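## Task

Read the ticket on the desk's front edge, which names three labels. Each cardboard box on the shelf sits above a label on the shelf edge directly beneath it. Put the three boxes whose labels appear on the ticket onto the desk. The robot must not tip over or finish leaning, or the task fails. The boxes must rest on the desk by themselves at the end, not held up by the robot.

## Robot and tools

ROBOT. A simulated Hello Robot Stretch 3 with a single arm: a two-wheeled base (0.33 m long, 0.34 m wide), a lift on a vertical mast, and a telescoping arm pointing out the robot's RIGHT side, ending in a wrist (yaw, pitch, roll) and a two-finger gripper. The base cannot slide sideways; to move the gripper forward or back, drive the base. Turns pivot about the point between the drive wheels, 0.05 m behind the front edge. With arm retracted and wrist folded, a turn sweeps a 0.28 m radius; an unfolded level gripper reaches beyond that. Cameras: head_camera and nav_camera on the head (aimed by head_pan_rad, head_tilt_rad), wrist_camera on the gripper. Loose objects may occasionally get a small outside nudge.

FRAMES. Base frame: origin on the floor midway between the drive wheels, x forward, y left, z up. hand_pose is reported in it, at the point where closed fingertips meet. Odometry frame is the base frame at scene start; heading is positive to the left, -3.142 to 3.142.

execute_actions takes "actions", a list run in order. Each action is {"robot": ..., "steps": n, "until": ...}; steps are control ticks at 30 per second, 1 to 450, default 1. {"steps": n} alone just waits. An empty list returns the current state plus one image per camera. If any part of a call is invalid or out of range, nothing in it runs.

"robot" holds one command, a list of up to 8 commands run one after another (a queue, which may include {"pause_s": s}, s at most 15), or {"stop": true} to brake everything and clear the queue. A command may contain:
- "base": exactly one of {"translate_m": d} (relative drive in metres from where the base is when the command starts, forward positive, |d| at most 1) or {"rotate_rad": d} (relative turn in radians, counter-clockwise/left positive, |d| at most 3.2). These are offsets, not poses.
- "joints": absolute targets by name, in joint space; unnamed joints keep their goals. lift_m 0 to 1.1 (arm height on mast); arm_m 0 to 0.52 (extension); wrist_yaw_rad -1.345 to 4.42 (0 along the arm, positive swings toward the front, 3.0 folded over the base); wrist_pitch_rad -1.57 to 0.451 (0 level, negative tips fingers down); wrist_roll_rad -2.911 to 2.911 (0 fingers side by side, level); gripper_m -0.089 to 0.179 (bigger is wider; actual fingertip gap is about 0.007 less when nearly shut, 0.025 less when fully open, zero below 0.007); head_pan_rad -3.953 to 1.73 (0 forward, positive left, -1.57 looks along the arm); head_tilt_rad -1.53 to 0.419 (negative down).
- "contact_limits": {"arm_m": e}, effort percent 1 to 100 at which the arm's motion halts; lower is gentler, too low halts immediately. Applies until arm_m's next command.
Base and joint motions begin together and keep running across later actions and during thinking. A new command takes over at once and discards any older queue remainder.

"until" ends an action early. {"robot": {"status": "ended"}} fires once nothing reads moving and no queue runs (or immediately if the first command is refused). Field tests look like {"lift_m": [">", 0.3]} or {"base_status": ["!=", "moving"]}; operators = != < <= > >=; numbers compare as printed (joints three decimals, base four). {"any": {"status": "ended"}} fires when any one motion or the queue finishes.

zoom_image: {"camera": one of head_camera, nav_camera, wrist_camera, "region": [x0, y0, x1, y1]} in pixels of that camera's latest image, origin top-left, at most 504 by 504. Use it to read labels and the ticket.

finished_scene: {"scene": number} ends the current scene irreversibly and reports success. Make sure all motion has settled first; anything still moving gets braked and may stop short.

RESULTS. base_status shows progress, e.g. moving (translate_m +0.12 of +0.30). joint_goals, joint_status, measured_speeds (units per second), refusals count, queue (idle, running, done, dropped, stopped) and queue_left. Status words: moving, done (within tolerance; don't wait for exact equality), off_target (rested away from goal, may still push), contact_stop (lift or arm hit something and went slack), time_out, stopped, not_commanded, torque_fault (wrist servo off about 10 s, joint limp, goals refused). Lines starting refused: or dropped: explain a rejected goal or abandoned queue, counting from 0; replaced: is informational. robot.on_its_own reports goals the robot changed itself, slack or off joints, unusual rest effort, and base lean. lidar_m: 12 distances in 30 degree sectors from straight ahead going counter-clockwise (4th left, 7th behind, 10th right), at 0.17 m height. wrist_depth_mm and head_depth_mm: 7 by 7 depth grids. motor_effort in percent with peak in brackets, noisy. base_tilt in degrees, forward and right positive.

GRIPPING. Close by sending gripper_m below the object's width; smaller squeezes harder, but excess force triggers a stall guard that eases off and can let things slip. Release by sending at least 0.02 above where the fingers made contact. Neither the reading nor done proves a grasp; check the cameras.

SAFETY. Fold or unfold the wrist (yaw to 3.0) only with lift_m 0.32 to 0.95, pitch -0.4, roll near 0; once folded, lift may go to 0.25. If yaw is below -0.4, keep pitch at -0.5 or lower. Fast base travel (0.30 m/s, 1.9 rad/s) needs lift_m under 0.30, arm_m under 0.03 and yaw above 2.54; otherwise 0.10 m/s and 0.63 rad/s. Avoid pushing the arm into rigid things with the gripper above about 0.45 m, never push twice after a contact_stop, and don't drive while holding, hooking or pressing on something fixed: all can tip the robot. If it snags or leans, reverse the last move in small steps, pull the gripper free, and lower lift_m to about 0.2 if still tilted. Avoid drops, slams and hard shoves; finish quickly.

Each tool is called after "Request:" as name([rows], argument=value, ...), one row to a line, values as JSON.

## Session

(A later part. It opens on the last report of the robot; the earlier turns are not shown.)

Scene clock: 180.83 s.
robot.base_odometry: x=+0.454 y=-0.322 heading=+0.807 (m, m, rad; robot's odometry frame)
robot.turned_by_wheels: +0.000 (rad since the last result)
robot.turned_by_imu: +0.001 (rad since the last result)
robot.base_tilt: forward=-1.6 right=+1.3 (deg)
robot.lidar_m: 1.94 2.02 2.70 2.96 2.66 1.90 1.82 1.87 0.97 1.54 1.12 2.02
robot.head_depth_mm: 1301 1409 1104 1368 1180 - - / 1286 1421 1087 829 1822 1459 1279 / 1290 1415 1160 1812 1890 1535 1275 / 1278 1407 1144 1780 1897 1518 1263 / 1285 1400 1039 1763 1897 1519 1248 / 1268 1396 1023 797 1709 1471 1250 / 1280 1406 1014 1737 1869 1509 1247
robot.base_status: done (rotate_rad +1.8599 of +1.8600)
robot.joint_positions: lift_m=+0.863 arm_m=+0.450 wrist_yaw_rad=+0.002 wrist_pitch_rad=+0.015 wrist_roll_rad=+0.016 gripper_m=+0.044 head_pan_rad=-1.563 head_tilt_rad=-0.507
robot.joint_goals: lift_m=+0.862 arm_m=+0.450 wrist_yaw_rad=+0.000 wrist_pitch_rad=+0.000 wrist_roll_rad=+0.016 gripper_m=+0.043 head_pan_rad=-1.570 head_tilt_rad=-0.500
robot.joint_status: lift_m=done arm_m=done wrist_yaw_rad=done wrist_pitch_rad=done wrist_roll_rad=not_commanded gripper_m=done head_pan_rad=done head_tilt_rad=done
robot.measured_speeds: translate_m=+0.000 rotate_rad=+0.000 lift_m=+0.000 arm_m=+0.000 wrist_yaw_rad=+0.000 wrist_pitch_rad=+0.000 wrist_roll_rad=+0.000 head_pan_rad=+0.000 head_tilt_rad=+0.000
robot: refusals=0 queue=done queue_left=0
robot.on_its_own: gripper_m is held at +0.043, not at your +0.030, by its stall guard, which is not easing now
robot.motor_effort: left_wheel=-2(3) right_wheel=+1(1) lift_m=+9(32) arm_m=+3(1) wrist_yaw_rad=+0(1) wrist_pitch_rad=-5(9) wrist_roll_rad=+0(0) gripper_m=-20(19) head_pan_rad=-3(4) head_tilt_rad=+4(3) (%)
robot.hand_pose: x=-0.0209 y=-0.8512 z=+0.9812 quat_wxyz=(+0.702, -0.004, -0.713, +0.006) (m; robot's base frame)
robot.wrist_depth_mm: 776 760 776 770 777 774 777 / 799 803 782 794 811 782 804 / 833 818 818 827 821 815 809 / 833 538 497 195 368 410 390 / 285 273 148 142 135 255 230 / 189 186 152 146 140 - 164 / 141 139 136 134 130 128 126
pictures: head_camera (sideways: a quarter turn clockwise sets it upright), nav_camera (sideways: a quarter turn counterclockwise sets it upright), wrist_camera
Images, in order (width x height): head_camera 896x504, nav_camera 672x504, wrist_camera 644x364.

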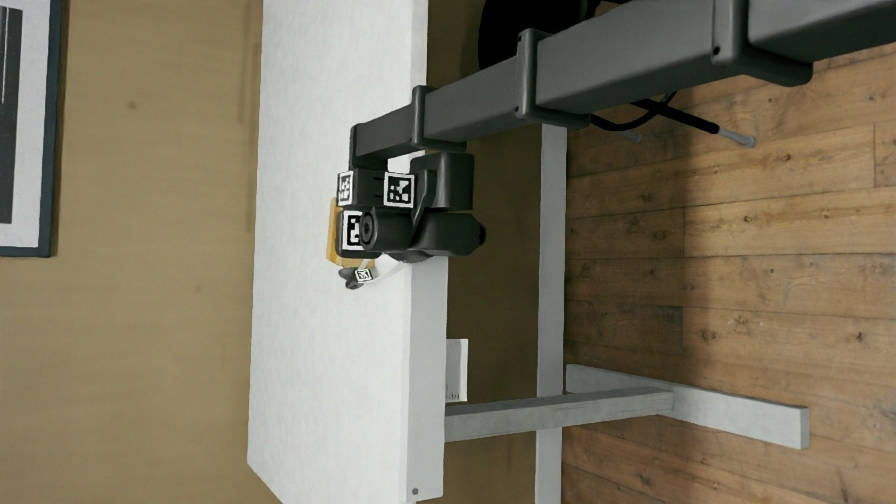

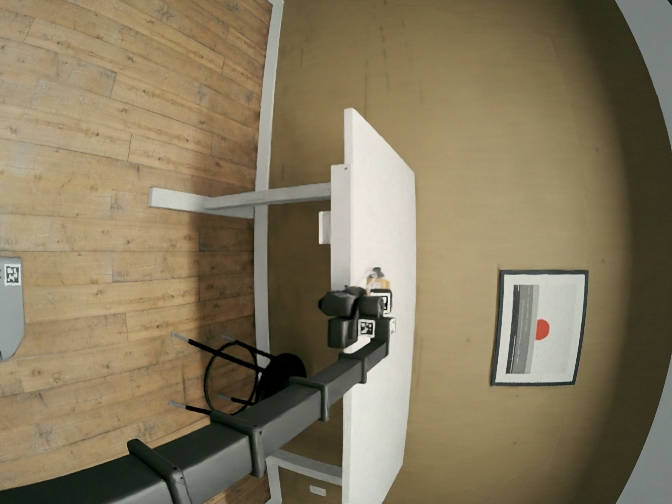

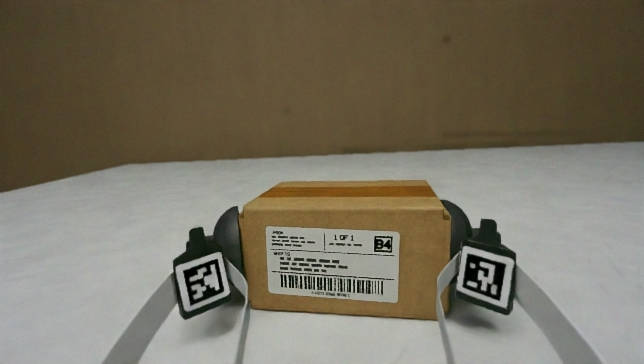

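Request:
execute_actions([
  {"robot":[{"joints":{"lift_m":0.87,"gripper_m":0.14}},{"joints":{"arm_m":0}},{"joints":{"lift_m":0.29,"wrist_yaw_rad":2.62,"gripper_m":0.06},"base":{"rotate_rad":-1.86}},{"base":{"translate_m":-1}},{"base":{"translate_m":-1}},{"base":{"translate_m":-0.44}},{"base":{"rotate_rad":-1.61},"joints":{"head_tilt_rad":-0.85,"head_pan_rad":-1.7}},{"joints":{"lift_m":0.40,"wrist_yaw_rad":-0.35,"gripper_m":0.12}}],"steps":450,"until":{"robot":{"status":"ended"}}},
  {"steps":450,"until":{"robot":{"status":"ended"}}},
  {"steps":450,"until":{"robot":{"status":"ended"}}},
])

Scene clock: 219.40 s.
robot.base_odometry: x=-0.755 y=+1.798 heading=-2.662 (m, m, rad; robot's odometry frame)
robot.turned_by_wheels: -3.470 (rad since the last result)
robot.turned_by_imu: -3.433 (rad since the last result)
robot.base_tilt: forward=-1.6 right=+1.4 (deg)
robot.lidar_m: 1.27 2.55 2.85 3.42 2.75 1.48 1.22 0.76 0.87 0.88 0.62 1.03
robot.head_depth_mm: 720 860 1570 1709 1439 1281 1123 / 742 945 1055 1595 1474 1268 1122 / 691 1040 1225 1197 1430 1264 - / 647 982 1165 1124 1391 1282 - / 639 923 1101 1072 1351 1250 1120 / 602 874 1026 1088 1286 1254 1109 / 596 831 970 1071 1240 1222 1107
robot.base_status: done (rotate_rad -1.6099 of -1.6100)
robot.joint_positions: lift_m=+0.399 arm_m=+0.003 wrist_yaw_rad=-0.346 wrist_pitch_rad=-0.016 wrist_roll_rad=+0.016 gripper_m=+0.120 head_pan_rad=-1.693 head_tilt_rad=-0.840
robot.joint_goals: lift_m=+0.400 arm_m=+0.000 wrist_yaw_rad=-0.350 wrist_pitch_rad=+0.000 wrist_roll_rad=+0.016 gripper_m=+0.120 head_pan_rad=-1.700 head_tilt_rad=-0.850
robot.joint_status: lift_m=done arm_m=done wrist_yaw_rad=done wrist_pitch_rad=done wrist_roll_rad=not_commanded gripper_m=done head_pan_rad=done head_tilt_rad=done
robot.measured_speeds: translate_m=+0.000 rotate_rad=+0.000 lift_m=+0.000 arm_m=+0.000 wrist_yaw_rad=+0.000 wrist_pitch_rad=+0.000 wrist_roll_rad=+0.000 head_pan_rad=+0.000 head_tilt_rad=+0.000
robot: refusals=0 queue=done queue_left=0
robot.motor_effort: left_wheel=+1(8) right_wheel=-2(7) lift_m=+33(34) arm_m=-3(3) wrist_yaw_rad=-2(3) wrist_pitch_rad=+5(5) wrist_roll_rad=+0(0) gripper_m=+1(84) head_pan_rad=-3(19) head_tilt_rad=-5(27) (%)
robot.hand_pose: x=-0.1082 y=-0.3883 z=+0.5099 quat_wxyz=(+0.690, -0.117, -0.703, -0.127) (m; robot's base frame)
robot.wrist_depth_mm: 491 559 643 697 - 958 802 / 504 566 656 729 - - 822 / 508 584 671 736 - - 837 / 504 477 540 568 - - 541 / 356 380 733 808 - - 535 / 531 590 753 803 939 - 533 / 546 645 695 703 745 764 538
pictures: head_camera (sideways: a quarter turn clockwise sets it upright), nav_camera (sideways: a quarter turn counterclockwise sets it upright), wrist_camera
Images, in order (width x height): head_camera 896x504, nav_camera 672x504, wrist_camera 644x364.

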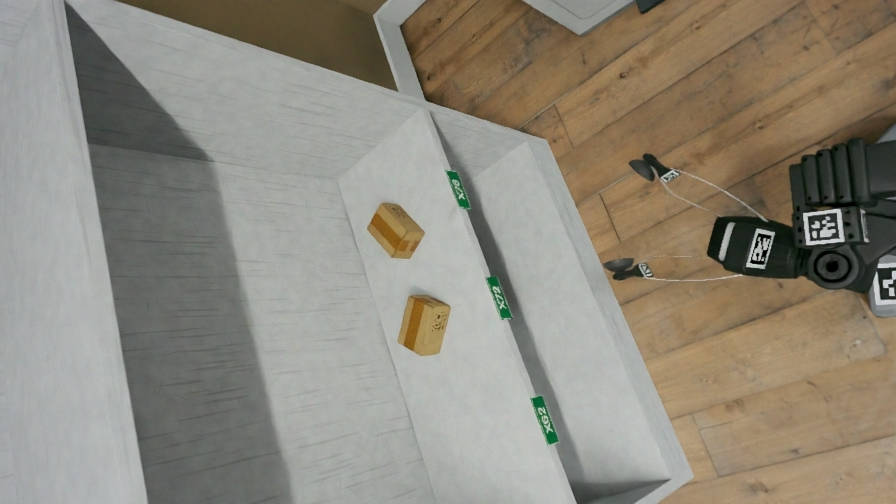

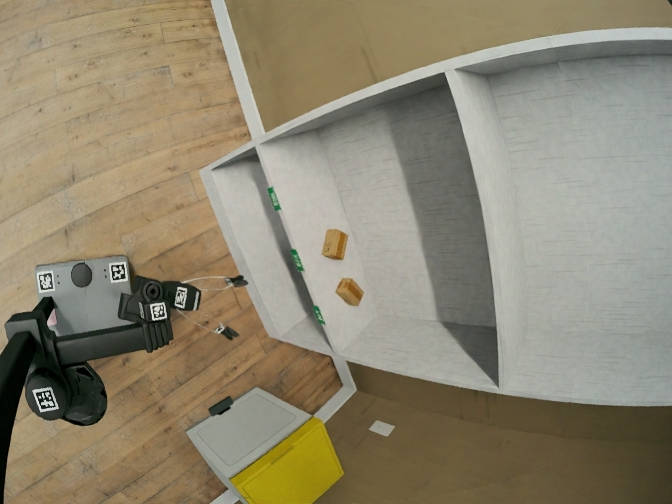

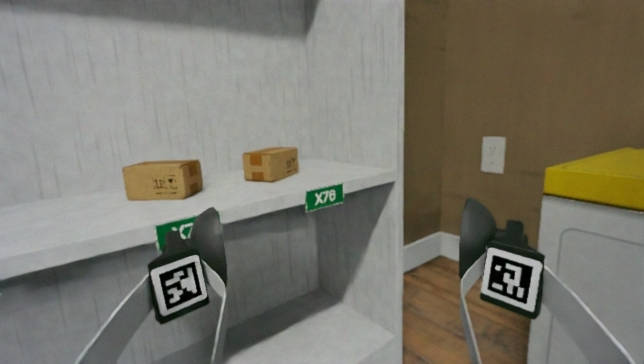

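Request:
execute_actions([
  {"robot":[{"base":{"translate_m":-0.045},"joints":{"arm_m":0.425,"lift_m":0.45,"gripper_m":0.14}}],"steps":450,"until":{"robot":{"status":"ended"}}},
])

Scene clock: 227.10 s.
robot.base_odometry: x=-0.715 y=+1.818 heading=-2.662 (m, m, rad; robot's odometry frame)
robot.turned_by_wheels: +0.000 (rad since the last result)
robot.turned_by_imu: +0.001 (rad since the last result)
robot.base_tilt: forward=-1.7 right=+1.3 (deg)
robot.lidar_m: 1.31 2.60 2.90 3.42 2.66 1.43 1.18 0.72 0.83 0.89 0.65 1.04
robot.head_depth_mm: 721 1259 1585 1722 1376 1280 1126 / 744 877 1038 1683 1468 1273 1124 / 694 1020 1186 1267 1438 1273 - / 681 996 1197 1124 1378 1258 1132 / 640 938 1121 1083 1362 1254 1112 / 601 891 1050 1077 1302 1254 1116 / 595 845 991 1082 1233 1221 1102
robot.base_status: done (translate_m -0.0450 of -0.0450)
robot.joint_positions: lift_m=+0.449 arm_m=+0.425 wrist_yaw_rad=-0.348 wrist_pitch_rad=-0.017 wrist_roll_rad=+0.016 gripper_m=+0.140 head_pan_rad=-1.693 head_tilt_rad=-0.840
robot.joint_goals: lift_m=+0.450 arm_m=+0.425 wrist_yaw_rad=-0.350 wrist_pitch_rad=+0.000 wrist_roll_rad=+0.016 gripper_m=+0.140 head_pan_rad=-1.700 head_tilt_rad=-0.850
robot.joint_status: lift_m=done arm_m=done wrist_yaw_rad=done wrist_pitch_rad=done wrist_roll_rad=not_commanded gripper_m=done head_pan_rad=done head_tilt_rad=done
robot.measured_speeds: translate_m=+0.000 rotate_rad=+0.000 lift_m=+0.000 arm_m=+0.000 wrist_yaw_rad=+0.000 wrist_pitch_rad=+0.000 wrist_roll_rad=+0.000 head_pan_rad=+0.000 head_tilt_rad=+0.000
robot: refusals=0 queue=done queue_left=0
robot.motor_effort: left_wheel=+1(4) right_wheel=-2(4) lift_m=+32(33) arm_m=+3(1) wrist_yaw_rad=-1(2) wrist_pitch_rad=+5(5) wrist_roll_rad=+0(0) gripper_m=+1(75) head_pan_rad=-4(3) head_tilt_rad=-5(5) (%)
robot.hand_pose: x=-0.1086 y=-0.8101 z=+0.5599 quat_wxyz=(+0.690, -0.117, -0.703, -0.127) (m; robot's base frame)
robot.wrist_depth_mm: 215 242 283 337 332 268 224 / 220 246 288 347 342 273 229 / 222 250 294 358 351 281 233 / 227 257 299 366 362 286 238 / 231 254 312 378 374 314 244 / 234 - 308 224 310 291 239 / 235 247 231 175 240 238 234
pictures: head_camera (sideways: a quarter turn clockwise sets it upright), nav_camera (sideways: a quarter turn counterclockwise sets it upright), wrist_camera
Images, in order (width x height): head_camera 896x504, nav_camera 672x504, wrist_camera 644x364.

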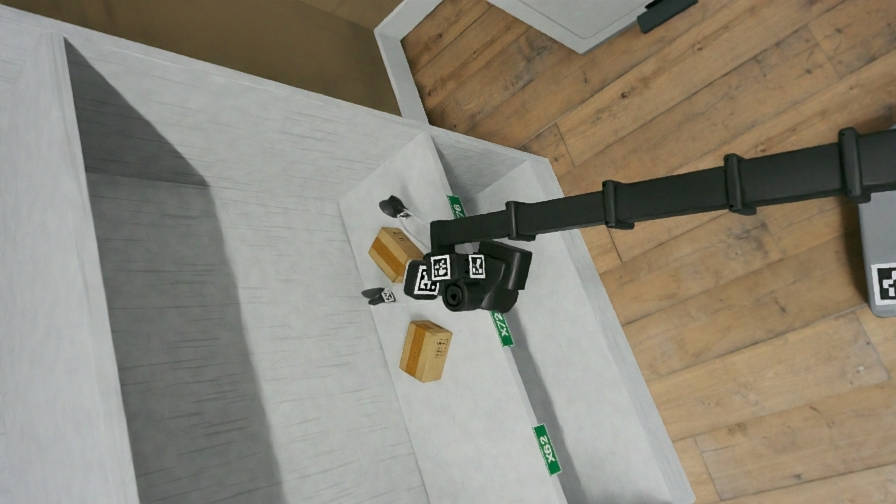

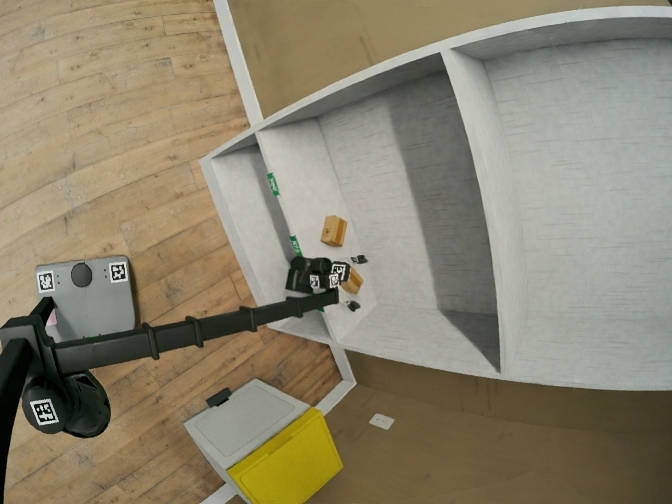

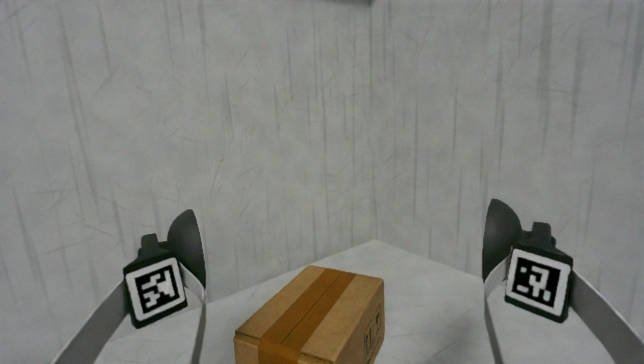

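Request:
execute_actions([
  {"robot":[{"base":{"translate_m":0.012},"joints":{"arm_m":0.44,"gripper_m":0.125}},{"joints":{"lift_m":0.376}},{"joints":{"gripper_m":0.015}},{"joints":{"lift_m":0.44}}],"steps":450,"until":{"robot":{"status":"ended"}}},
])

Scene clock: 231.17 s.
robot.base_odometry: x=-0.725 y=+1.813 heading=-2.662 (m, m, rad; robot's odometry frame)
robot.turned_by_wheels: +0.000 (rad since the last result)
robot.turned_by_imu: +0.001 (rad since the last result)
robot.base_tilt: forward=-1.6 right=+1.2 (deg)
robot.lidar_m: 1.30 2.59 2.88 3.41 2.69 1.43 1.19 0.73 0.85 0.89 0.64 1.04
robot.head_depth_mm: 710 1242 1586 1723 1377 1277 1131 / 744 893 1036 1638 1456 1271 1119 / 697 1027 1191 1238 1426 1279 - / 683 989 1185 1126 1363 1262 1137 / 642 937 1121 1072 1357 1254 1114 / 604 885 1045 1080 1296 1245 1111 / 596 840 982 1083 1265 1223 1104
robot.base_status: done (translate_m +0.0120 of +0.0120)
robot.joint_positions: lift_m=+0.383 arm_m=+0.440 wrist_yaw_rad=-0.348 wrist_pitch_rad=+0.015 wrist_roll_rad=+0.020 gripper_m=+0.125 head_pan_rad=-1.693 head_tilt_rad=-0.840
robot.joint_goals: lift_m=+0.383 arm_m=+0.440 wrist_yaw_rad=-0.350 wrist_pitch_rad=+0.000 wrist_roll_rad=+0.020 gripper_m=+0.125 head_pan_rad=-1.700 head_tilt_rad=-0.850
robot.joint_status: lift_m=contact_stop arm_m=done wrist_yaw_rad=done wrist_pitch_rad=done wrist_roll_rad=not_commanded gripper_m=done head_pan_rad=done head_tilt_rad=done
robot.measured_speeds: translate_m=+0.000 rotate_rad=+0.000 lift_m=-0.001 arm_m=+0.000 wrist_yaw_rad=+0.000 wrist_pitch_rad=+0.192 wrist_roll_rad=+0.048 head_pan_rad=+0.000 head_tilt_rad=+0.000
robot: refusals=0 queue=dropped queue_left=0
robot.on_its_own: lift_m is slack since a contact_stop, until your next command for it (your +0.376 is given up)
robot.motor_effort: left_wheel=+1(4) right_wheel=-2(3) lift_m=+18(35) arm_m=+2(3) wrist_yaw_rad=-1(1) wrist_pitch_rad=-9(10) wrist_roll_rad=-2(2) gripper_m=+0(59) head_pan_rad=-4(4) head_tilt_rad=-5(5) (%)
robot.hand_pose: x=-0.1090 y=-0.8258 z=+0.5019 quat_wxyz=(+0.690, -0.129, -0.702, -0.116) (m; robot's base frame)
robot.wrist_depth_mm: 204 229 267 322 340 274 231 / 207 233 272 326 349 279 235 / 209 236 277 335 360 286 240 / 212 239 281 342 371 293 243 / 215 240 286 167 259 281 247 / 214 232 199 144 189 - 202 / 185 169 164 150 161 160 156
pictures: head_camera (sideways: a quarter turn clockwise sets it upright), nav_camera (sideways: a quarter turn counterclockwise sets it upright), wrist_camera
dropped: robot: command 1 of its queue: lift_m: contact_stop
Images, in order (width x height): head_camera 896x504, nav_camera 672x504, wrist_camera 644x364.

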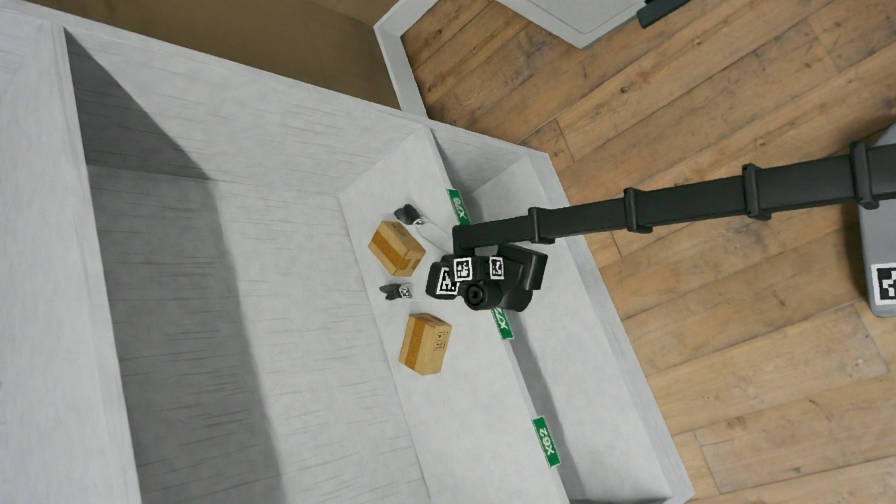

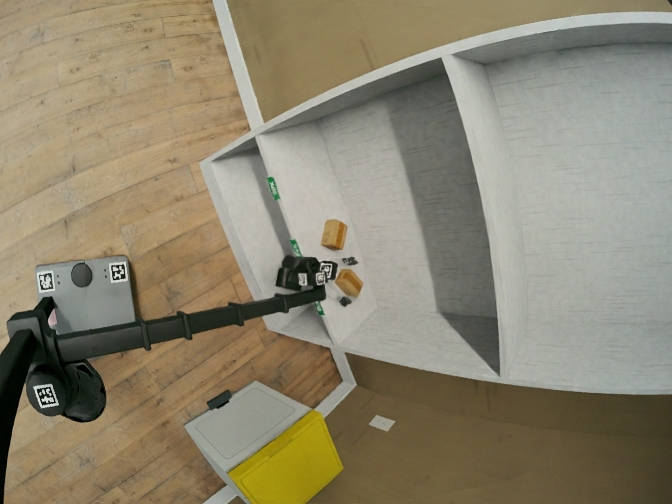

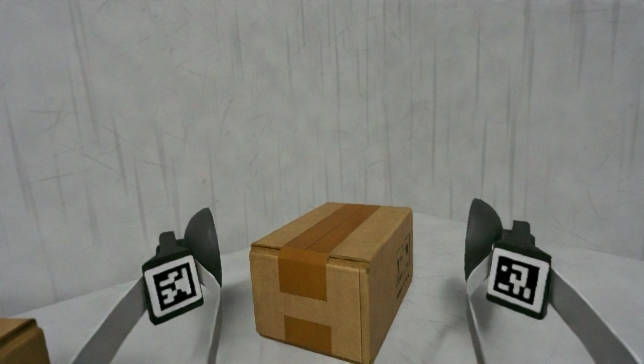

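Gripper body hits the shelf; pitch down instead.

Request:
execute_actions([
  {"robot":[{"joints":{"lift_m":0.41,"wrist_pitch_rad":-0.14}},{"joints":{"gripper_m":0.015}},{"joints":{"lift_m":0.47}}],"steps":450,"until":{"robot":{"status":"ended"}}},
])

Scene clock: 236.80 s.
robot.base_odometry: x=-0.725 y=+1.813 heading=-2.662 (m, m, rad; robot's odometry frame)
robot.turned_by_wheels: +0.000 (rad since the last result)
robot.turned_by_imu: +0.001 (rad since the last result)
robot.base_tilt: forward=-1.7 right=+1.2 (deg)
robot.lidar_m: 1.30 2.59 2.89 3.42 2.69 1.44 1.19 0.73 0.84 0.89 0.64 1.04
robot.head_depth_mm: 704 1245 1590 1734 1378 1272 1132 / 741 900 1035 1632 1459 1267 1122 / 693 1026 1190 1191 1422 1293 - / 681 996 1147 - 1386 1259 1129 / 638 931 1113 1064 1359 1250 1109 / 602 887 1043 1089 1294 1249 1113 / 595 840 985 1076 1264 1217 1102
robot.base_status: done (translate_m +0.0120 of +0.0120)
robot.joint_positions: lift_m=+0.469 arm_m=+0.440 wrist_yaw_rad=-0.349 wrist_pitch_rad=-0.167 wrist_roll_rad=+0.022 gripper_m=+0.016 head_pan_rad=-1.693 head_tilt_rad=-0.840
robot.joint_goals: lift_m=+0.470 arm_m=+0.440 wrist_yaw_rad=-0.350 wrist_pitch_rad=-0.140 wrist_roll_rad=+0.022 gripper_m=+0.015 head_pan_rad=-1.700 head_tilt_rad=-0.850
robot.joint_status: lift_m=done arm_m=done wrist_yaw_rad=done wrist_pitch_rad=done wrist_roll_rad=not_commanded gripper_m=done head_pan_rad=done head_tilt_rad=done
robot.measured_speeds: translate_m=+0.000 rotate_rad=+0.000 lift_m=+0.000 arm_m=+0.000 wrist_yaw_rad=+0.000 wrist_pitch_rad=+0.000 wrist_roll_rad=+0.000 head_pan_rad=+0.000 head_tilt_rad=+0.000
robot: refusals=0 queue=done queue_left=0
robot.motor_effort: left_wheel=+1(1) right_wheel=-2(2) lift_m=+33(33) arm_m=+1(2) wrist_yaw_rad=+0(0) wrist_pitch_rad=+8(17) wrist_roll_rad=-2(2) gripper_m=-17(92) head_pan_rad=-3(4) head_tilt_rad=-4(5) (%)
robot.hand_pose: x=-0.1065 y=-0.8185 z=+0.5419 quat_wxyz=(+0.676, -0.066, -0.711, -0.180) (m; robot's base frame)
robot.wrist_depth_mm: 196 220 255 307 330 268 224 / 203 227 266 321 344 278 232 / 208 235 276 337 360 288 239 / 214 244 286 181 210 298 247 / 221 252 288 154 145 301 257 / 228 255 - 165 155 254 244 / 226 225 218 213 210 207 203
pictures: head_camera (sideways: a quarter turn clockwise sets it upright), nav_camera (sideways: a quarter turn counterclockwise sets it upright), wrist_camera
Images, in order (width x height): head_camera 896x504, nav_camera 672x504, wrist_camera 644x364.

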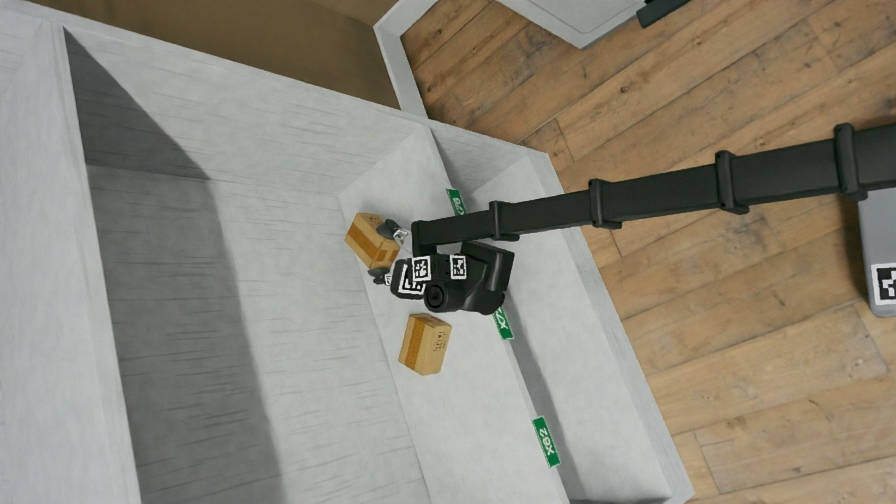

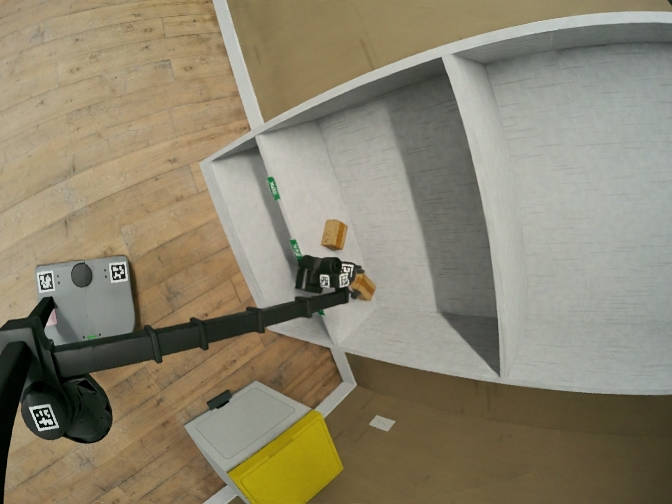

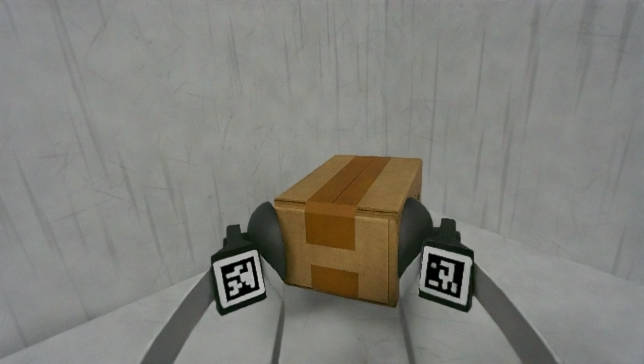

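Request:
execute_actions([
  {"robot":[{"joints":{"arm_m":0}},{"joints":{"wrist_yaw_rad":2.62,"lift_m":0.29},"base":{"rotate_rad":1.50}},{"base":{"translate_m":1}},{"base":{"translate_m":1}},{"base":{"translate_m":0.53}},{"base":{"rotate_rad":1.97},"joints":{"head_tilt_rad":-0.5,"head_pan_rad":-1.5}},{"joints":{"lift_m":0.94,"wrist_yaw_rad":0}},{"joints":{"arm_m":0.45}}],"steps":450,"until":{"robot":{"status":"ended"}}},
  {"steps":450,"until":{"robot":{"status":"ended"}}},
  {"steps":450,"until":{"robot":{"status":"ended"}}},
  {"robot":{"joints":{"lift_m":0.908}},"steps":100,"until":{"robot":{"status":"ended"}}},
])

Scene clock: 277.10 s.
robot.base_odometry: x=+0.279 y=-0.509 heading=+0.807 (m, m, rad; robot's odometry frame)
robot.turned_by_wheels: +3.470 (rad since the last result)
robot.turned_by_imu: +3.444 (rad since the last result)
robot.base_tilt: forward=-1.6 right=+1.5 (deg)
robot.lidar_m: 2.18 2.27 2.94 2.95 2.31 1.66 1.57 1.62 0.93 0.91 1.20 2.11
robot.head_depth_mm: 1273 1384 1102 - 1156 1437 1277 / 1270 1391 1287 1538 1190 1492 1267 / 1274 1404 1270 1764 1443 1485 1274 / 1273 1406 1056 1755 1902 1524 1265 / 1285 1400 1039 1752 1896 1510 1256 / 1288 1418 1017 1770 1880 1518 1246 / 1296 1417 1010 1291 1677 1483 1248
robot.base_status: done (rotate_rad +1.9699 of +1.9700)
robot.joint_positions: lift_m=+0.909 arm_m=+0.450 wrist_yaw_rad=+0.002 wrist_pitch_rad=-0.160 wrist_roll_rad=+0.022 gripper_m=+0.016 head_pan_rad=-1.507 head_tilt_rad=-0.507
robot.joint_goals: lift_m=+0.908 arm_m=+0.450 wrist_yaw_rad=+0.000 wrist_pitch_rad=-0.140 wrist_roll_rad=+0.022 gripper_m=+0.015 head_pan_rad=-1.500 head_tilt_rad=-0.500
robot.joint_status: lift_m=done arm_m=done wrist_yaw_rad=done wrist_pitch_rad=done wrist_roll_rad=not_commanded gripper_m=done head_pan_rad=done head_tilt_rad=done
robot.measured_speeds: translate_m=+0.000 rotate_rad=+0.000 lift_m=+0.000 arm_m=+0.000 wrist_yaw_rad=+0.000 wrist_pitch_rad=+0.000 wrist_roll_rad=+0.000 head_pan_rad=+0.000 head_tilt_rad=+0.000
robot: refusals=0 queue=done queue_left=0
robot.motor_effort: left_wheel=-3(9) right_wheel=+2(9) lift_m=+13(37) arm_m=+3(4) wrist_yaw_rad=-1(6) wrist_pitch_rad=+6(9) wrist_roll_rad=-2(2) gripper_m=-16(18) head_pan_rad=+4(25) head_tilt_rad=+3(25) (%)
robot.hand_pose: x=-0.0209 y=-0.8437 z=+0.9826 quat_wxyz=(+0.697, +0.057, -0.712, -0.057) (m; robot's base frame)
robot.wrist_depth_mm: 741 742 743 746 746 746 747 / 774 772 787 785 792 775 780 / 686 624 578 535 498 466 437 / 364 347 332 178 203 291 281 / 248 240 246 154 144 214 207 / 188 184 - 162 155 167 163 / 151 150 146 142 140 138 135
pictures: head_camera (sideways: a quarter turn clockwise sets it upright), nav_camera (sideways: a quarter turn counterclockwise sets it upright), wrist_camera
Images, in order (width x height): head_camera 896x504, nav_camera 672x504, wrist_camera 644x364.

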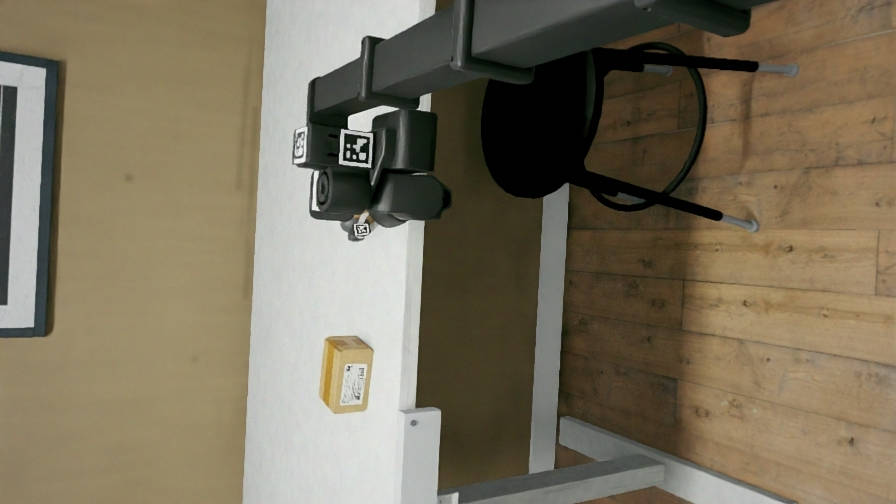

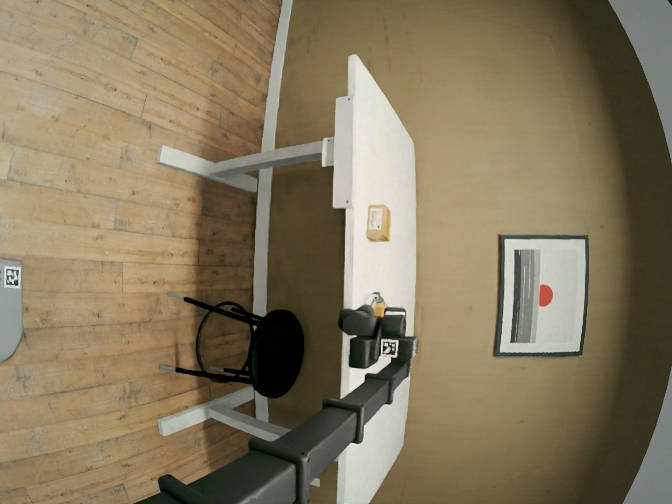

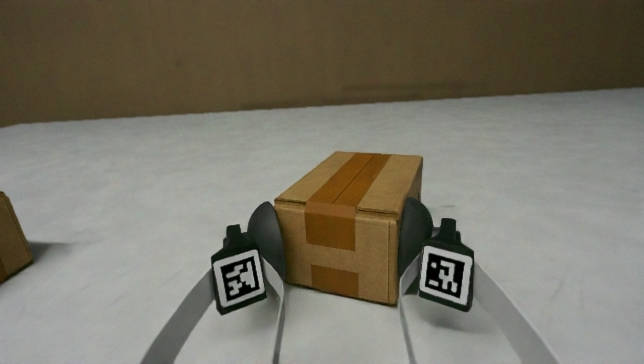

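Request:
execute_actions([
  {"robot":[{"joints":{"gripper_m":0.12}},{"joints":{"arm_m":0}},{"joints":{"lift_m":0.29,"wrist_yaw_rad":2.62,"gripper_m":0.06},"base":{"rotate_rad":-1.43}},{"base":{"translate_m":-1}},{"base":{"translate_m":-1}},{"base":{"translate_m":-0.39}},{"base":{"rotate_rad":-1.74},"joints":{"head_tilt_rad":-0.85,"head_pan_rad":-1.57}},{"joints":{"lift_m":0.44,"wrist_yaw_rad":0,"gripper_m":0.16}}],"steps":450,"until":{"robot":{"status":"ended"}}},
  {"steps":450,"until":{"robot":{"status":"ended"}}},
  {"steps":450,"until":{"robot":{"status":"ended"}}},
])

Scene clock: 311.33 s.
robot.base_odometry: x=-1.662 y=+0.885 heading=-2.362 (m, m, rad; robot's odometry frame)
robot.turned_by_wheels: -3.170 (rad since the last result)
robot.turned_by_imu: -3.135 (rad since the last result)
robot.base_tilt: forward=-1.7 right=+1.3 (deg)
robot.lidar_m: 1.30 1.34 1.78 3.23 3.57 2.59 2.02 1.22 0.92 0.59 0.86 0.85
robot.head_depth_mm: 750 875 1051 1306 1468 1271 1125 / 707 584 1017 1307 1473 1273 1144 / 620 805 922 1023 1367 1270 - / 615 835 998 1072 1280 1289 - / 608 831 999 1092 1276 1249 1110 / 602 828 990 1086 1274 1249 1112 / 595 820 983 1081 1267 1242 1104
robot.base_status: done (rotate_rad -1.7399 of -1.7400)
robot.joint_positions: lift_m=+0.439 arm_m=+0.003 wrist_yaw_rad=+0.004 wrist_pitch_rad=-0.158 wrist_roll_rad=+0.022 gripper_m=+0.160 head_pan_rad=-1.563 head_tilt_rad=-0.840
robot.joint_goals: lift_m=+0.440 arm_m=+0.000 wrist_yaw_rad=+0.000 wrist_pitch_rad=-0.140 wrist_roll_rad=+0.022 gripper_m=+0.160 head_pan_rad=-1.570 head_tilt_rad=-0.850
robot.joint_status: lift_m=done arm_m=done wrist_yaw_rad=done wrist_pitch_rad=done wrist_roll_rad=not_commanded gripper_m=done head_pan_rad=done head_tilt_rad=done
robot.measured_speeds: translate_m=+0.000 rotate_rad=+0.000 lift_m=+0.000 arm_m=+0.000 wrist_yaw_rad=+0.000 wrist_pitch_rad=+0.000 wrist_roll_rad=+0.000 head_pan_rad=+0.000 head_tilt_rad=+0.000
robot: refusals=0 queue=done queue_left=0
robot.motor_effort: left_wheel=+1(9) right_wheel=-2(7) lift_m=+32(31) arm_m=-4(3) wrist_yaw_rad=-1(3) wrist_pitch_rad=+6(6) wrist_roll_rad=-2(2) gripper_m=+0(85) head_pan_rad=-3(13) head_tilt_rad=-5(28) (%)
robot.hand_pose: x=-0.0205 y=-0.3969 z=+0.5140 quat_wxyz=(+0.697, +0.057, -0.712, -0.055) (m; robot's base frame)
robot.wrist_depth_mm: 521 524 524 529 354 567 560 / 541 549 556 556 413 592 588 / 568 569 577 572 429 620 628 / 432 410 426 402 366 655 660 / 359 355 648 651 471 698 684 / 680 - 698 703 584 739 733 / 663 624 632 626 592 719 684
pictures: head_camera (sideways: a quarter turn clockwise sets it upright), nav_camera (sideways: a quarter turn counterclockwise sets it upright), wrist_camera
Images, in order (width x height): head_camera 896x504, nav_camera 672x504, wrist_camera 644x364.

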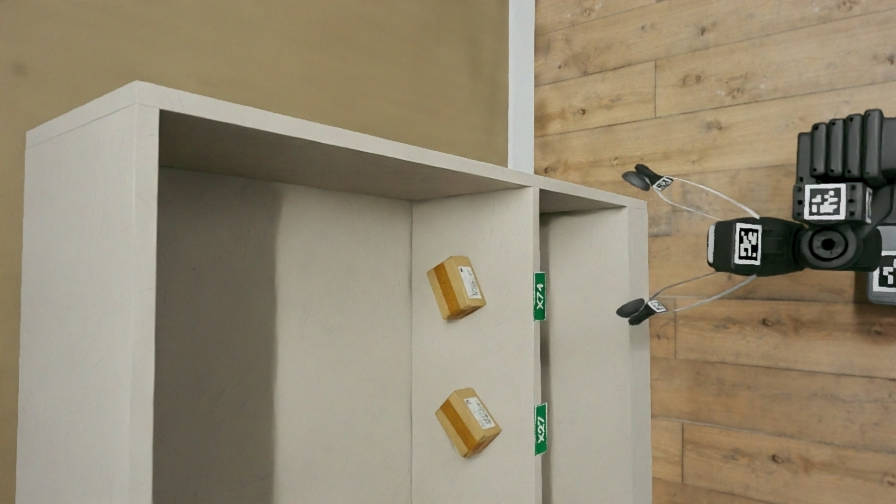

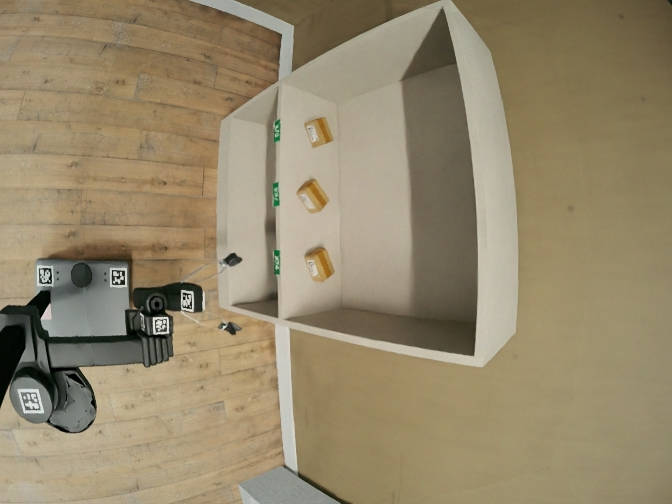

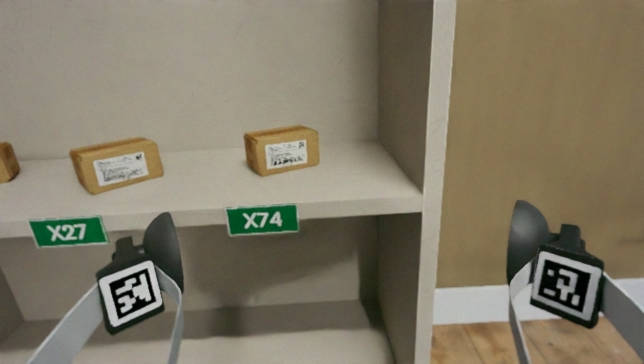

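Request:
execute_actions([
  {"robot":[{"joints":{"wrist_yaw_rad":0.3,"lift_m":0.415,"arm_m":0.1}},{"joints":{"arm_m":0.325}}],"steps":450,"until":{"robot":{"status":"ended"}}},
])

Scene clock: 318.57 s.
robot.base_odometry: x=-1.662 y=+0.885 heading=-2.362 (m, m, rad; robot's odometry frame)
robot.turned_by_wheels: +0.000 (rad since the last result)
robot.turned_by_imu: +0.001 (rad since the last result)
robot.base_tilt: forward=-1.6 right=+1.3 (deg)
robot.lidar_m: 1.31 1.34 1.79 3.23 3.56 2.60 2.02 1.22 0.92 0.60 0.86 0.84
robot.head_depth_mm: 752 875 1048 1309 1466 1272 1131 / 707 586 1020 1310 1464 1271 1123 / 621 803 921 1025 1370 1261 1126 / 615 832 996 1122 1288 1265 1135 / 608 831 991 1094 1270 1258 1115 / 603 824 987 1086 1270 1247 1103 / 593 826 988 1086 1256 1240 1105
robot.base_status: done (rotate_rad -1.7399 of -1.7400)
robot.joint_positions: lift_m=+0.416 arm_m=+0.325 wrist_yaw_rad=+0.298 wrist_pitch_rad=-0.158 wrist_roll_rad=+0.022 gripper_m=+0.160 head_pan_rad=-1.563 head_tilt_rad=-0.840
robot.joint_goals: lift_m=+0.415 arm_m=+0.325 wrist_yaw_rad=+0.300 wrist_pitch_rad=-0.140 wrist_roll_rad=+0.022 gripper_m=+0.160 head_pan_rad=-1.570 head_tilt_rad=-0.850
robot.joint_status: lift_m=done arm_m=done wrist_yaw_rad=done wrist_pitch_rad=done wrist_roll_rad=not_commanded gripper_m=done head_pan_rad=done head_tilt_rad=done
robot.measured_speeds: translate_m=+0.000 rotate_rad=+0.000 lift_m=+0.000 arm_m=+0.000 wrist_yaw_rad=+0.000 wrist_pitch_rad=+0.000 wrist_roll_rad=+0.000 head_pan_rad=+0.000 head_tilt_rad=+0.000
robot: refusals=0 queue=done queue_left=0
robot.motor_effort: left_wheel=+2(1) right_wheel=-2(2) lift_m=+12(31) arm_m=+3(0) wrist_yaw_rad=+2(3) wrist_pitch_rad=+6(6) wrist_roll_rad=-2(2) gripper_m=+1(1) head_pan_rad=-4(3) head_tilt_rad=-5(6) (%)
robot.hand_pose: x=+0.0516 y=-0.7079 z=+0.4901 quat_wxyz=(+0.698, +0.160, -0.696, +0.047) (m; robot's base frame)
robot.wrist_depth_mm: 317 293 273 255 238 224 212 / 340 311 290 268 250 234 219 / 363 332 306 282 264 247 229 / 366 344 319 286 274 260 230 / 201 265 220 137 142 224 206 / 199 - 174 140 149 175 178 / - 152 148 145 147 145 138
pictures: head_camera (sideways: a quarter turn clockwise sets it upright), nav_camera (sideways: a quarter turn counterclockwise sets it upright), wrist_camera
Images, in order (width x height): head_camera 896x504, nav_camera 672x504, wrist_camera 644x364.

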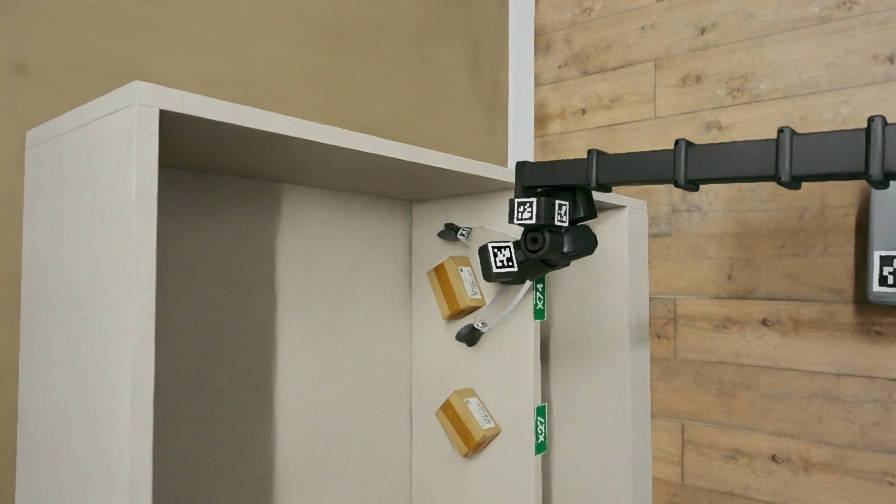

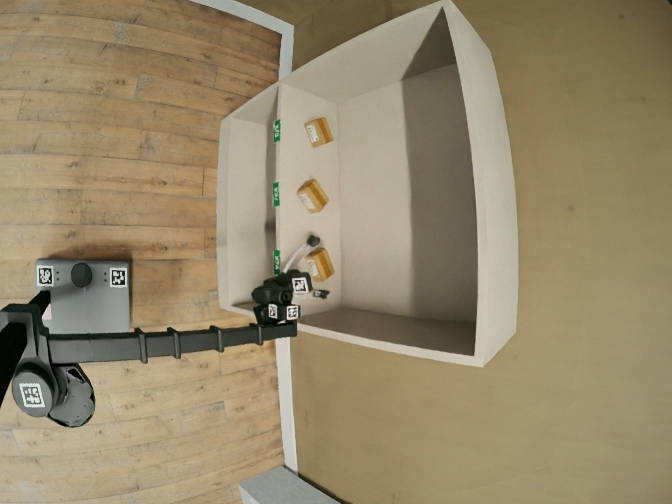

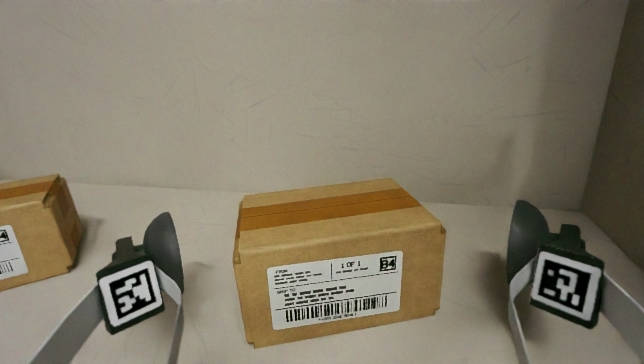

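Request:
execute_actions([
  {"robot":[{"joints":{"lift_m":0.405,"arm_m":0.32}},{"joints":{"gripper_m":0.045}},{"joints":{"lift_m":0.44}},{"joints":{"arm_m":0}},{"joints":{"wrist_yaw_rad":2.62,"lift_m":0.29},"base":{"rotate_rad":1.63}},{"base":{"translate_m":1}},{"base":{"translate_m":1}},{"base":{"translate_m":0.36}}],"steps":450,"until":{"robot":{"status":"ended"}}},
  {"steps":450,"until":{"robot":{"status":"ended"}}},
  {"robot":[{"base":{"rotate_rad":1.54},"joints":{"head_tilt_rad":-0.5,"head_pan_rad":-1.5}},{"joints":{"lift_m":0.94,"wrist_yaw_rad":0}},{"joints":{"arm_m":0.45}},{"joints":{"lift_m":0.907}}],"steps":450,"until":{"robot":{"status":"ended"}}},
  {"steps":150,"until":{"robot":{"status":"ended"}}},
])

Scene clock: 364.57 s.
robot.base_odometry: x=+0.092 y=-0.694 heading=+0.807 (m, m, rad; robot's odometry frame)
robot.turned_by_wheels: +3.170 (rad since the last result)
robot.turned_by_imu: +3.146 (rad since the last result)
robot.base_tilt: forward=-1.6 right=+1.4 (deg)
robot.lidar_m: 2.43 2.52 3.09 2.94 1.96 1.39 1.33 1.37 1.18 0.87 1.34 2.12
robot.head_depth_mm: 1274 1410 1104 - - 1494 1287 / 1277 1410 1280 1791 1883 1536 1273 / 1287 1414 1260 1784 1233 1492 1271 / 1289 1424 1054 1334 1219 1476 1264 / 1296 1428 1031 1759 1775 1472 1253 / 1300 1426 1018 1792 1887 1504 1251 / 1307 1422 1011 1802 1865 1496 1237
robot.base_status: done (rotate_rad +1.5399 of +1.5400)
robot.joint_positions: lift_m=+0.907 arm_m=+0.450 wrist_yaw_rad=+0.002 wrist_pitch_rad=-0.166 wrist_roll_rad=+0.022 gripper_m=+0.046 head_pan_rad=-1.507 head_tilt_rad=-0.507
robot.joint_goals: lift_m=+0.907 arm_m=+0.450 wrist_yaw_rad=+0.000 wrist_pitch_rad=-0.140 wrist_roll_rad=+0.022 gripper_m=+0.045 head_pan_rad=-1.500 head_tilt_rad=-0.500
robot.joint_status: lift_m=done arm_m=done wrist_yaw_rad=done wrist_pitch_rad=done wrist_roll_rad=not_commanded gripper_m=done head_pan_rad=done head_tilt_rad=done
robot.measured_speeds: translate_m=+0.000 rotate_rad=+0.000 lift_m=+0.000 arm_m=+0.000 wrist_yaw_rad=+0.000 wrist_pitch_rad=+0.000 wrist_roll_rad=+0.000 head_pan_rad=+0.000 head_tilt_rad=+0.000
robot: refusals=0 queue=done queue_left=0
robot.motor_effort: left_wheel=-2(8) right_wheel=+2(7) lift_m=+13(34) arm_m=+3(5) wrist_yaw_rad=+0(5) wrist_pitch_rad=+8(8) wrist_roll_rad=-2(2) gripper_m=-19(92) head_pan_rad=+5(14) head_tilt_rad=+3(26) (%)
robot.hand_pose: x=-0.0209 y=-0.8433 z=+0.9802 quat_wxyz=(+0.697, +0.059, -0.712, -0.059) (m; robot's base frame)
robot.wrist_depth_mm: 755 759 756 759 752 766 756 / 789 795 798 792 798 796 792 / 651 597 550 510 479 447 421 / 304 335 321 164 174 283 273 / 226 233 130 133 141 216 201 / 183 180 136 141 150 - 159 / 148 146 141 140 137 134 134
pictures: head_camera (sideways: a quarter turn clockwise sets it upright), nav_camera (sideways: a quarter turn counterclockwise sets it upright), wrist_camera
Images, in order (width x height): head_camera 896x504, nav_camera 672x504, wrist_camera 644x364.

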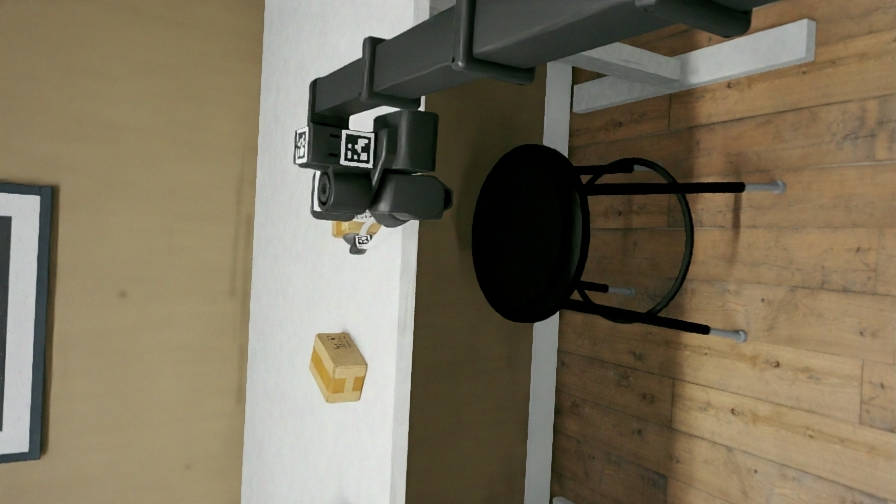

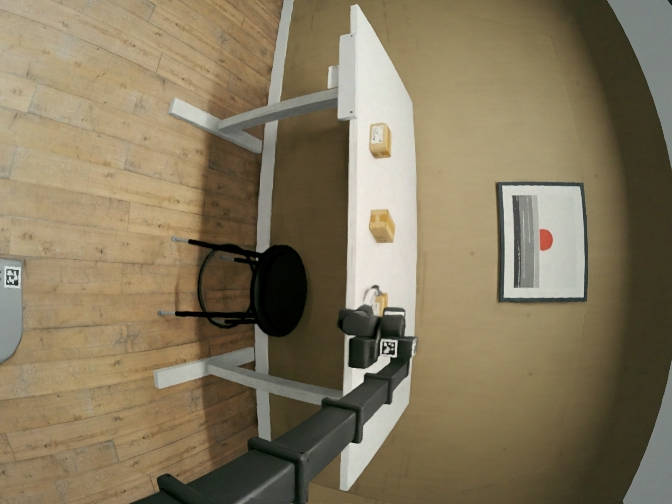

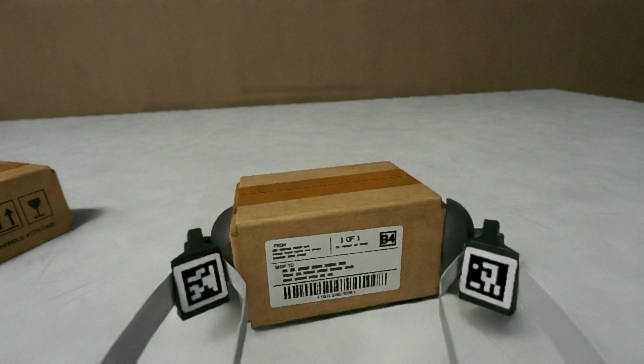

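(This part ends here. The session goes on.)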